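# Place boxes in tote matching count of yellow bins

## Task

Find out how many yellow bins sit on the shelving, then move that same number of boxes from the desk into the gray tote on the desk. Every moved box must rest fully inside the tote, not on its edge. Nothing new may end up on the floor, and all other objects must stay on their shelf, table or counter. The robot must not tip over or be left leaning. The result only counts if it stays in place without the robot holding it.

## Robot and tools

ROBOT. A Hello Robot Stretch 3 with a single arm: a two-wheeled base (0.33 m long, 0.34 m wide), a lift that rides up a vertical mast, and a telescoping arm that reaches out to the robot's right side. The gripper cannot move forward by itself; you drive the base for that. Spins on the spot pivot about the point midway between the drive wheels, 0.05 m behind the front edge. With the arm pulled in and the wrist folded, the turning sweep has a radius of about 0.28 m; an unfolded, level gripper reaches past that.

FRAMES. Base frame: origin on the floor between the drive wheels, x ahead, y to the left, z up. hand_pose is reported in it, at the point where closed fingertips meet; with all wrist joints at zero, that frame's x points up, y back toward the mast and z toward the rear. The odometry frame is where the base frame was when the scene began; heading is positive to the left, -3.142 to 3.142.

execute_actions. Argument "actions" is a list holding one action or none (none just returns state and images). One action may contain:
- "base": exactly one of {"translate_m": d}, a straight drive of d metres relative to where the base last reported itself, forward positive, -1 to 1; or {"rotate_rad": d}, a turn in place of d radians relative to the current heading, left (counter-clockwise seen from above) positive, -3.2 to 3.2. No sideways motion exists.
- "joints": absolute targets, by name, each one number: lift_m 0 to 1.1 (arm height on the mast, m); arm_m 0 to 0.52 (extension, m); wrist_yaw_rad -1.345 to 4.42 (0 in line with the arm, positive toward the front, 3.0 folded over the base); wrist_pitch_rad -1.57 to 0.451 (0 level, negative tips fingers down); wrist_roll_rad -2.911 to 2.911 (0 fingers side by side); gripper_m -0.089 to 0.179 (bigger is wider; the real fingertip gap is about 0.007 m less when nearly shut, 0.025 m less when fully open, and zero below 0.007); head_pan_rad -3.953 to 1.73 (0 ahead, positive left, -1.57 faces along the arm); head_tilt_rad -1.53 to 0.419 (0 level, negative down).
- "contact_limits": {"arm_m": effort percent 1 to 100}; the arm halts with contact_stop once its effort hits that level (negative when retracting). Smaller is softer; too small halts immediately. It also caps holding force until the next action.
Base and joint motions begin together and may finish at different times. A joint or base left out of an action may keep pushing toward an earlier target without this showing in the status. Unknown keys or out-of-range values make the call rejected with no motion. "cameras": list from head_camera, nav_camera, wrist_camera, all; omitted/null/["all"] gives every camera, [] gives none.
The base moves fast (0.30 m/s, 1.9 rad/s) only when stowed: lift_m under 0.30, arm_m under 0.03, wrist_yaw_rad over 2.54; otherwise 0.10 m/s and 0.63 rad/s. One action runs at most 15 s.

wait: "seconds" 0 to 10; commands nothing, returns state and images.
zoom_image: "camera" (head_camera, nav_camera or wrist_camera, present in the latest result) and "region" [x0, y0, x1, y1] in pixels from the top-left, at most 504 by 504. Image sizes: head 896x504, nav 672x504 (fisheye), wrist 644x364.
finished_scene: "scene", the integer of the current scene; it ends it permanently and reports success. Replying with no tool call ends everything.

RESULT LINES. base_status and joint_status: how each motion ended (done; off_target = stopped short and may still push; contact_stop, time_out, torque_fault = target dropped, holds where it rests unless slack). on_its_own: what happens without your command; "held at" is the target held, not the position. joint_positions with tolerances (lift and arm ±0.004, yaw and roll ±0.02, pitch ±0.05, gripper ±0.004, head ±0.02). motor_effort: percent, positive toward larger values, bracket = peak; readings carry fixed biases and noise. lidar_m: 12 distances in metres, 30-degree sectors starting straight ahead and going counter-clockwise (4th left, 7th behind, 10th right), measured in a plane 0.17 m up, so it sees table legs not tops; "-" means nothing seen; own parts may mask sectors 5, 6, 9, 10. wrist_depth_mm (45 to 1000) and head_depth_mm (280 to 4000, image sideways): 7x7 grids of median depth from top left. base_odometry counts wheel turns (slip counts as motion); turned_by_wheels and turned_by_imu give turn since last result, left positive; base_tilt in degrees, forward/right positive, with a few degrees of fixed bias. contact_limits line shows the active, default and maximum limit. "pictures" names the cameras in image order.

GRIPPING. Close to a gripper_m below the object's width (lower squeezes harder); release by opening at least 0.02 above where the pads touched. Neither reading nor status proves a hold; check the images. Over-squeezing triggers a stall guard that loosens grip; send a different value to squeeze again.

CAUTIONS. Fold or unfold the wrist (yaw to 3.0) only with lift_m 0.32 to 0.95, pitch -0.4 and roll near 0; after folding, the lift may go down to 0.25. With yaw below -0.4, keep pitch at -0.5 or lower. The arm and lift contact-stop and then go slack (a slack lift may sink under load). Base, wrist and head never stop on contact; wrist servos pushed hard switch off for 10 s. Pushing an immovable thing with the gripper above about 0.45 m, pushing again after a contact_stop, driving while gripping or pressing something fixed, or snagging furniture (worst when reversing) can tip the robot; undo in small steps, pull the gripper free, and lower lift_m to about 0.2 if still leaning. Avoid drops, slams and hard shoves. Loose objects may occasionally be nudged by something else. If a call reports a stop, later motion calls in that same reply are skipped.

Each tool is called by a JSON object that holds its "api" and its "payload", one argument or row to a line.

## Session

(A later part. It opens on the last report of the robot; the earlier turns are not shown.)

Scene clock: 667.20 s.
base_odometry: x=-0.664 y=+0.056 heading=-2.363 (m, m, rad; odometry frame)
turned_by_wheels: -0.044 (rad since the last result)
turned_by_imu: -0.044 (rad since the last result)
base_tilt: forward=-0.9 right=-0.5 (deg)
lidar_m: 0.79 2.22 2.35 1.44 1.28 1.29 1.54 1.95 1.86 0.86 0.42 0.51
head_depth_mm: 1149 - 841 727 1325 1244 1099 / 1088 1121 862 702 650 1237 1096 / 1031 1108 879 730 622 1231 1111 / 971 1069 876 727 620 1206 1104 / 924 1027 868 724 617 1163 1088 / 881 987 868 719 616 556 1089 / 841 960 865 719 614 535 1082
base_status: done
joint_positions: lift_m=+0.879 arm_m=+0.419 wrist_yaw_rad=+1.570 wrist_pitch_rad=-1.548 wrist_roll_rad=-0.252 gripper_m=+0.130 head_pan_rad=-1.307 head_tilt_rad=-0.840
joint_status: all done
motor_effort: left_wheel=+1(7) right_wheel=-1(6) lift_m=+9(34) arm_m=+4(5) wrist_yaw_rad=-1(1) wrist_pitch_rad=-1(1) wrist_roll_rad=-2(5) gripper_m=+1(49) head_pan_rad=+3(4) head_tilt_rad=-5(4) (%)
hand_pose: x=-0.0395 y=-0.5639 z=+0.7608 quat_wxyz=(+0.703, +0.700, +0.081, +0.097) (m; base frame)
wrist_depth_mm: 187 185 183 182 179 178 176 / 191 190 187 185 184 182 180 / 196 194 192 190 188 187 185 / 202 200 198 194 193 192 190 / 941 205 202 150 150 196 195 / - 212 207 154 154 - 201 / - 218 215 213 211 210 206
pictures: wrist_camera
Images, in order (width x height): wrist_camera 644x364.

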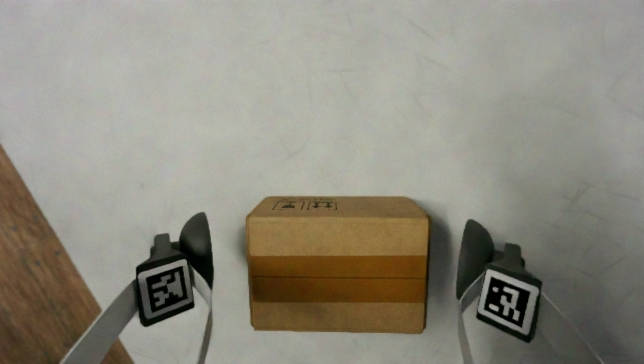

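{"api": "execute_actions", "payload": {
  "actions": [
    {"joints": {"gripper_m": 0.04}}
  ],
  "cameras": ["wrist_camera"]
}}

Scene clock: 670.63 s.
base_odometry: x=-0.664 y=+0.056 heading=-2.363 (m, m, rad; odometry frame)
turned_by_wheels: +0.000 (rad since the last result)
turned_by_imu: +0.000 (rad since the last result)
base_tilt: forward=-0.9 right=-0.4 (deg)
lidar_m: 0.79 2.22 2.35 1.44 1.28 1.29 1.54 1.95 1.86 0.86 0.42 0.51
head_depth_mm: 1145 - 844 735 1328 1242 1100 / 1090 1118 857 714 653 1237 1095 / 1027 1108 883 730 623 1234 1109 / 974 1069 880 727 621 1210 1105 / 926 1023 874 723 618 1164 1083 / 882 991 870 723 615 557 1087 / 840 959 862 716 613 536 1085
base_status: not commanded
joint_positions: lift_m=+0.879 arm_m=+0.419 wrist_yaw_rad=+1.570 wrist_pitch_rad=-1.548 wrist_roll_rad=-0.253 gripper_m=+0.041 head_pan_rad=-1.307 head_tilt_rad=-0.840
joint_status: all done
motor_effort: left_wheel=+2(1) right_wheel=-2(1) lift_m=+9(9) arm_m=+4(4) wrist_yaw_rad=-1(1) wrist_pitch_rad=-1(1) wrist_roll_rad=-2(1) gripper_m=-18(92) head_pan_rad=+3(4) head_tilt_rad=-3(5) (%)
hand_pose: x=-0.0395 y=-0.5639 z=+0.7608 quat_wxyz=(+0.703, +0.700, +0.081, +0.097) (m; base frame)
wrist_depth_mm: 186 184 182 181 179 178 176 / 191 189 187 186 184 182 180 / 196 194 193 190 189 187 185 / 202 200 197 195 193 191 190 / 964 205 154 150 149 196 195 / - 211 155 154 153 201 200 / - 219 215 213 211 210 206
pictures: wrist_camera
Images, in order (width x height): wrist_camera 644x364.

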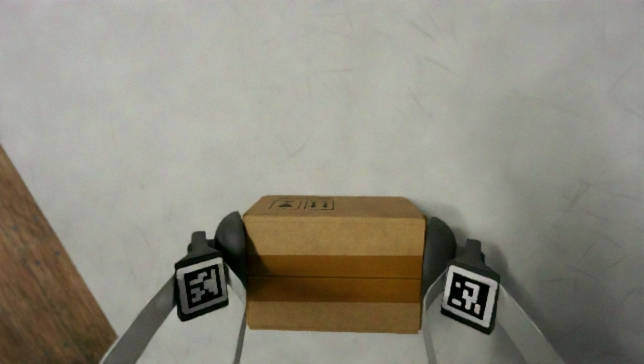

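{"api": "execute_actions", "payload": {
  "actions": [
    {"base": {"rotate_rad": 0.7}, "joints": {"lift_m": 1.012, "arm_m": 0.273, "wrist_roll_rad": -1.0995, "head_pan_rad": -1.45, "head_tilt_rad": -0.9}}
  ],
  "cameras": []
}}

{"api": "execute_actions", "payload": {
  "actions": [
    {"base": {"rotate_rad": 0.554}}
  ],
  "cameras": ["wrist_camera", "head_camera"]
}}

Scene clock: 677.50 s.
base_odometry: x=-0.664 y=+0.056 heading=-1.663 (m, m, rad; odometry frame)
turned_by_wheels: +0.700 (rad since the last result)
turned_by_imu: +0.708 (rad since the last result)
base_tilt: forward=-0.9 right=-0.4 (deg)
lidar_m: 2.37 1.88 1.34 1.28 1.32 2.03 1.95 0.86 0.90 0.42 0.51 0.80
head_depth_mm: - 968 836 706 609 1156 1102 / - - 810 672 607 1179 1107 / 876 982 818 670 604 1173 1126 / 880 978 825 696 601 1197 1118 / 893 978 690 596 601 1191 1078 / 901 988 688 640 598 1203 1079 / 912 992 684 636 598 1200 1074
base_status: done
joint_positions: lift_m=+1.011 arm_m=+0.273 wrist_yaw_rad=+1.570 wrist_pitch_rad=-1.548 wrist_roll_rad=-1.096 gripper_m=+0.041 head_pan_rad=-1.443 head_tilt_rad=-0.889
joint_status: all done
motor_effort: left_wheel=-2(6) right_wheel=+0(5) lift_m=+38(39) arm_m=-3(4) wrist_yaw_rad=-1(1) wrist_pitch_rad=-1(1) wrist_roll_rad=-1(2) gripper_m=-20(20) head_pan_rad=-3(16) head_tilt_rad=-5(9) (%)
hand_pose: x=-0.0394 y=-0.4183 z=+0.8932 quat_wxyz=(+0.608, +0.599, +0.362, +0.375) (m; base frame)
wrist_depth_mm: - 977 308 304 302 292 292 / - - 314 312 308 249 298 / - 325 322 322 316 217 261 / 340 333 333 327 324 282 265 / 346 346 154 150 150 331 218 / 358 355 155 154 152 340 340 / 370 367 364 357 355 352 348
pictures: none
No camera images: the call's "cameras" was empty. Leave "cameras" out to get every camera's image.

Scene clock: 679.40 s.
base_odometry: x=-0.664 y=+0.056 heading=-1.109 (m, m, rad; odometry frame)
turned_by_wheels: +0.554 (rad since the last result)
turned_by_imu: +0.559 (rad since the last result)
base_tilt: forward=-0.9 right=-0.4 (deg)
lidar_m: 1.82 1.33 1.28 1.33 2.01 1.94 0.86 1.05 0.42 0.51 0.82 2.37
head_depth_mm: - 964 835 675 609 536 1080 / - - 654 551 597 562 1109 / 1031 1051 671 589 606 1193 1117 / 1105 1012 717 652 626 1209 1123 / 1209 1004 819 664 1323 1205 1082 / 1306 1512 819 707 1334 1205 1075 / 1425 1762 813 1472 1361 1195 1073
base_status: done
joint_positions: lift_m=+1.011 arm_m=+0.273 wrist_yaw_rad=+1.570 wrist_pitch_rad=-1.548 wrist_roll_rad=-1.096 gripper_m=+0.041 head_pan_rad=-1.443 head_tilt_rad=-0.889
joint_status: not commanded
motor_effort: left_wheel=-2(8) right_wheel=+1(5) lift_m=+38(38) arm_m=-3(3) wrist_yaw_rad=-1(1) wrist_pitch_rad=-1(1) wrist_roll_rad=-2(2) gripper_m=-19(19) head_pan_rad=-1(3) head_tilt_rad=-5(4) (%)
hand_pose: x=-0.0394 y=-0.4183 z=+0.8932 quat_wxyz=(+0.608, +0.599, +0.362, +0.375) (m; base frame)
wrist_depth_mm: 313 312 309 628 947 944 937 / 320 318 314 310 310 303 304 / 328 326 321 319 317 313 310 / 337 334 235 322 274 272 207 / 347 345 154 150 150 281 228 / 359 355 155 153 153 289 227 / 370 368 265 271 276 283 241
pictures: head_camera (sideways: a quarter turn clockwise sets it upright), wrist_camera
Images, in order (width x height): head_camera 896x504, wrist_camera 644x364.

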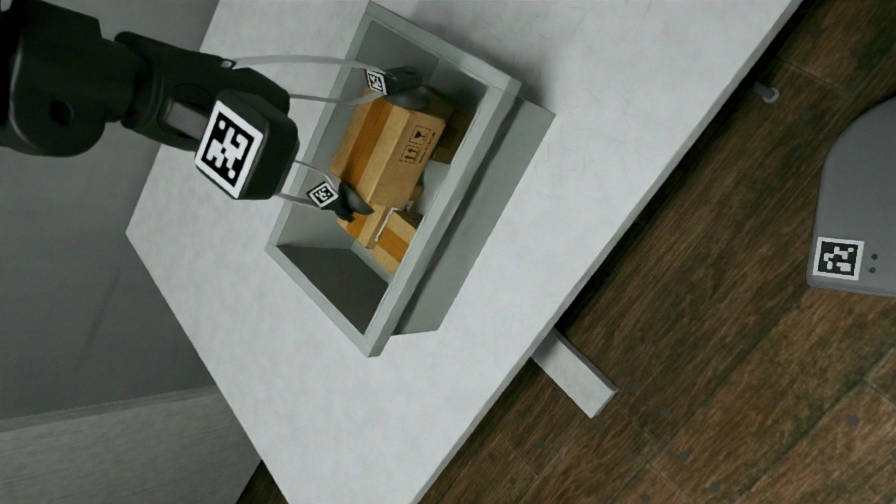

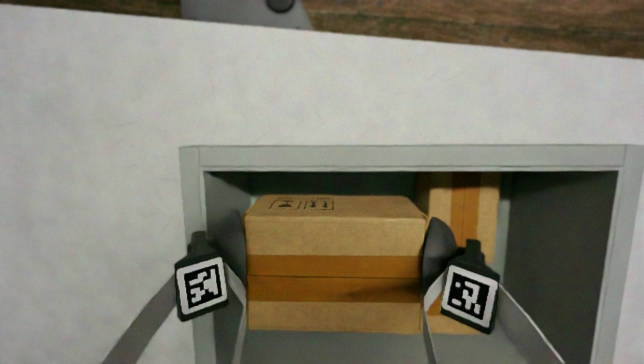

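{"api": "zoom_image", "payload": {
  "camera": "wrist_camera",
  "region": [160, 130, 520, 364]
}}

Region (160, 130, 520, 364) of wrist_camera's 644x364 image, scaled by 1.400; it fills the top 328 rows of this view, and the rest is white.

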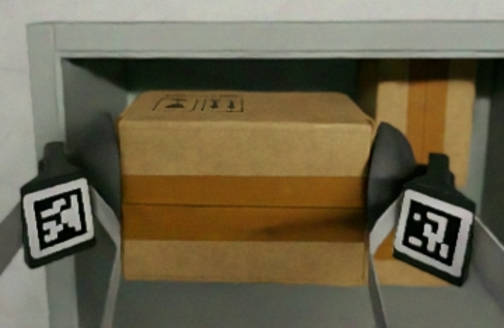

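{"api": "execute_actions", "payload": {
  "actions": [
    {"joints": {"lift_m": 0.884, "arm_m": 0.266}}
  ],
  "cameras": ["wrist_camera", "head_camera"]
}}

Scene clock: 694.10 s.
base_odometry: x=-0.664 y=+0.056 heading=-1.109 (m, m, rad; odometry frame)
turned_by_wheels: +0.000 (rad since the last result)
turned_by_imu: +0.000 (rad since the last result)
base_tilt: forward=-0.9 right=-0.4 (deg)
lidar_m: 1.83 1.33 1.28 1.33 2.02 1.95 0.86 1.06 0.42 0.51 0.82 2.37
head_depth_mm: 888 - 837 675 609 536 1079 / 948 - - 652 596 562 1108 / 1024 1033 707 590 603 1194 1118 / 1105 1008 715 652 625 1201 1123 / 1205 1004 818 666 1317 1204 1080 / 1305 1509 815 703 1333 1206 1075 / 1423 1777 816 1465 1359 1199 1075
base_status: not commanded
joint_positions: lift_m=+0.885 arm_m=+0.266 wrist_yaw_rad=+1.570 wrist_pitch_rad=-1.548 wrist_roll_rad=-1.096 gripper_m=+0.041 head_pan_rad=-1.443 head_tilt_rad=-0.889
joint_status: all done
motor_effort: left_wheel=-1(2) right_wheel=+0(0) lift_m=+9(36) arm_m=-3(6) wrist_yaw_rad=-1(1) wrist_pitch_rad=-1(1) wrist_roll_rad=-2(2) gripper_m=-18(20) head_pan_rad=-4(2) head_tilt_rad=-2(3) (%)
hand_pose: x=-0.0394 y=-0.4113 z=+0.7667 quat_wxyz=(+0.608, +0.599, +0.362, +0.375) (m; base frame)
wrist_depth_mm: 191 189 189 187 185 183 182 / 197 195 193 192 190 188 187 / 202 201 198 197 195 193 192 / 205 203 189 187 185 184 181 / 86 85 84 83 83 82 81 / 104 127 155 154 153 154 153 / 104 145 204 164 210 173 157
pictures: head_camera (sideways: a quarter turn clockwise sets it upright), wrist_camera
Images, in order (width x height): head_camera 896x504, wrist_camera 644x364.

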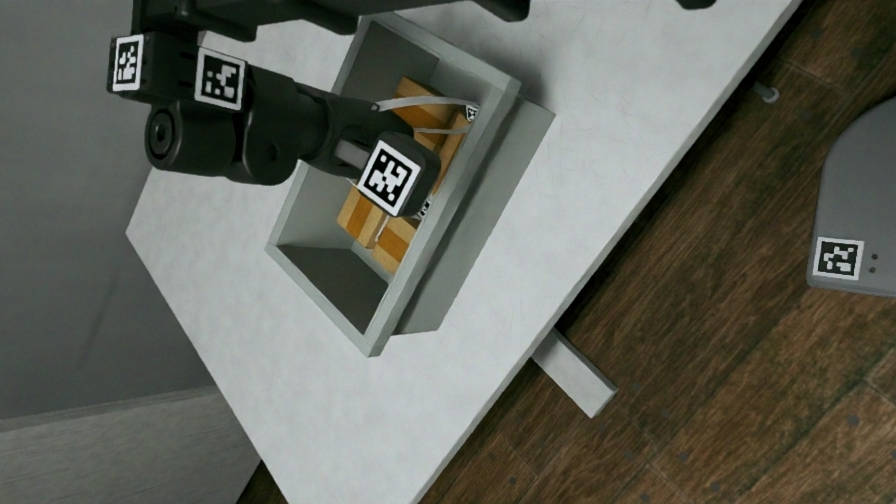

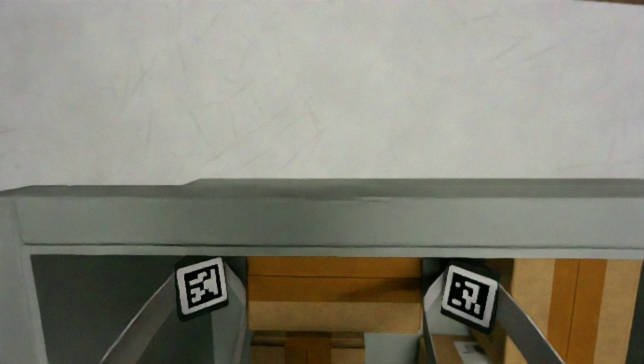

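{"api": "execute_actions", "payload": {
  "actions": [
    {"joints": {"lift_m": 0.881, "gripper_m": 0.12}}
  ],
  "cameras": ["wrist_camera"]
}}

{"api": "execute_actions", "payload": {
  "actions": [
    {"joints": {"lift_m": 1.005}}
  ]
}}

Scene clock: 699.47 s.
base_odometry: x=-0.664 y=+0.056 heading=-1.109 (m, m, rad; odometry frame)
turned_by_wheels: +0.000 (rad since the last result)
turned_by_imu: +0.000 (rad since the last result)
base_tilt: forward=-0.9 right=-0.5 (deg)
lidar_m: 1.82 1.34 1.28 1.33 2.02 1.94 0.86 1.05 0.42 0.51 0.82 2.37
head_depth_mm: 891 - 835 666 609 536 1075 / 946 - - 651 595 563 1104 / 1024 1049 705 589 604 1196 1118 / 1105 1011 713 648 625 1207 1128 / 1202 1006 821 663 1316 1206 1081 / 1313 1496 817 707 1330 1206 1081 / 1429 1774 814 1467 1362 1204 1074
base_status: not commanded
joint_positions: lift_m=+0.882 arm_m=+0.266 wrist_yaw_rad=+1.570 wrist_pitch_rad=-1.546 wrist_roll_rad=-1.097 gripper_m=+0.120 head_pan_rad=-1.443 head_tilt_rad=-0.889
joint_status: all done
motor_effort: left_wheel=-1(2) right_wheel=+1(1) lift_m=+9(10) arm_m=-3(3) wrist_yaw_rad=-1(1) wrist_pitch_rad=-1(2) wrist_roll_rad=-2(2) gripper_m=+1(79) head_pan_rad=-3(2) head_tilt_rad=-5(4) (%)
hand_pose: x=-0.0391 y=-0.4113 z=+0.7637 quat_wxyz=(+0.608, +0.599, +0.361, +0.375) (m; base frame)
wrist_depth_mm: 188 187 186 184 183 181 180 / 193 192 191 189 187 186 184 / 199 198 196 194 192 190 189 / 203 200 190 187 186 185 183 / 82 82 81 80 80 79 78 / 105 120 158 154 154 151 150 / 102 145 205 161 210 172 154
pictures: wrist_camera
Images, in order (width x height): wrist_camera 644x364.

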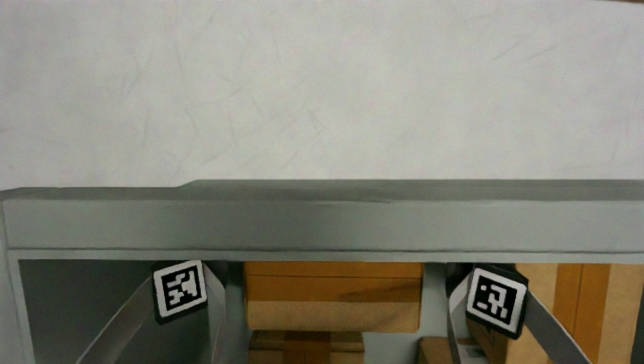

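Scene clock: 701.43 s.
base_odometry: x=-0.664 y=+0.056 heading=-1.109 (m, m, rad; odometry frame)
turned_by_wheels: +0.000 (rad since the last result)
turned_by_imu: +0.000 (rad since the last result)
base_tilt: forward=-0.9 right=-0.4 (deg)
lidar_m: 1.82 1.33 1.28 1.33 2.02 1.94 0.86 1.05 0.42 0.51 0.81 2.38
head_depth_mm: - 966 835 673 610 536 1079 / - - 671 651 595 563 1107 / 1035 1052 695 633 604 1195 1121 / 1112 1014 721 652 626 1205 1123 / 1199 1007 821 664 1315 1210 1083 / 1312 1494 816 703 1333 1207 1077 / 1429 1779 813 1469 1361 1201 1075
base_status: not commanded
joint_positions: lift_m=+1.004 arm_m=+0.266 wrist_yaw_rad=+1.570 wrist_pitch_rad=-1.546 wrist_roll_rad=-1.097 gripper_m=+0.120 head_pan_rad=-1.443 head_tilt_rad=-0.889
joint_status: all done
motor_effort: left_wheel=-2(1) right_wheel=+1(1) lift_m=+38(39) arm_m=-3(3) wrist_yaw_rad=-1(1) wrist_pitch_rad=-2(2) wrist_roll_rad=-1(2) gripper_m=+1(3) head_pan_rad=-4(2) head_tilt_rad=-3(4) (%)
hand_pose: x=-0.0389 y=-0.4113 z=+0.8862 quat_wxyz=(+0.608, +0.599, +0.361, +0.376) (m; base frame)
wrist_depth_mm: 307 305 301 927 937 955 936 / 312 309 309 306 302 300 300 / 320 318 315 316 311 307 306 / 331 327 203 202 199 198 196 / 341 337 295 278 306 291 220 / 349 342 295 287 298 278 220 / 360 357 287 292 289 288 219
pictures: head_camera (sideways: a quarter turn clockwise sets it upright), nav_camera (sideways: a quarter turn counterclockwise sets it upright), wrist_camera
Images, in order (width x height): head_camera 896x504, nav_camera 672x504, wrist_camera 644x364.

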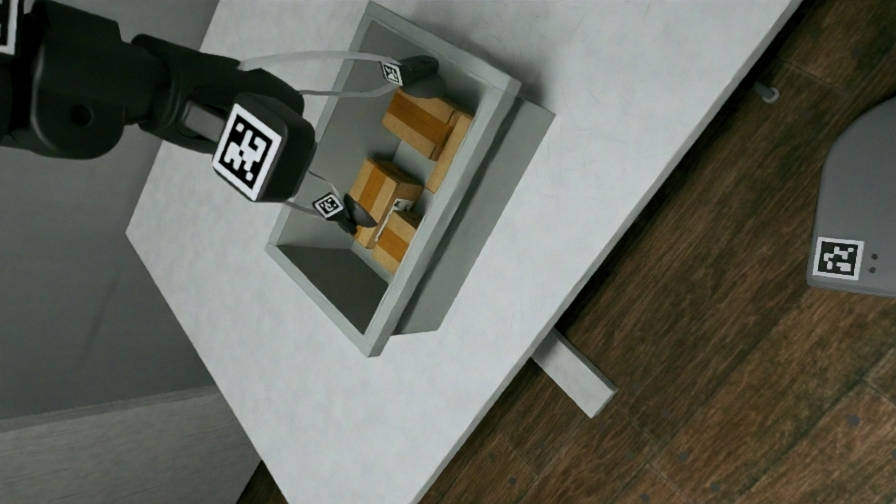

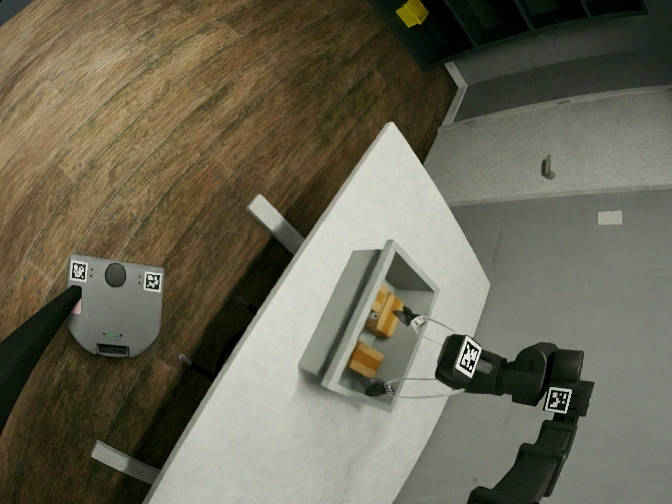

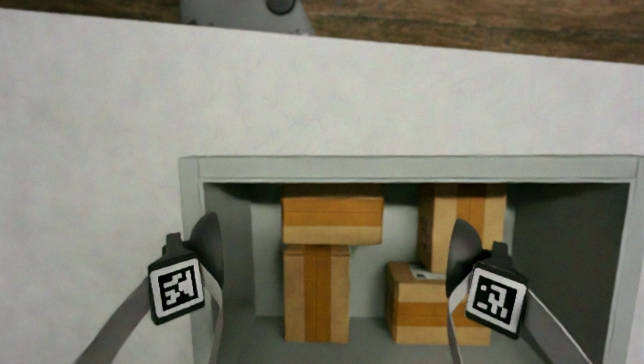

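All four boxes are on the tote floor in a single layer, and the gripper is clear.

{"api": "finished_scene", "payload": {
  "scene": 2
}}

The scene is finished: the task was done.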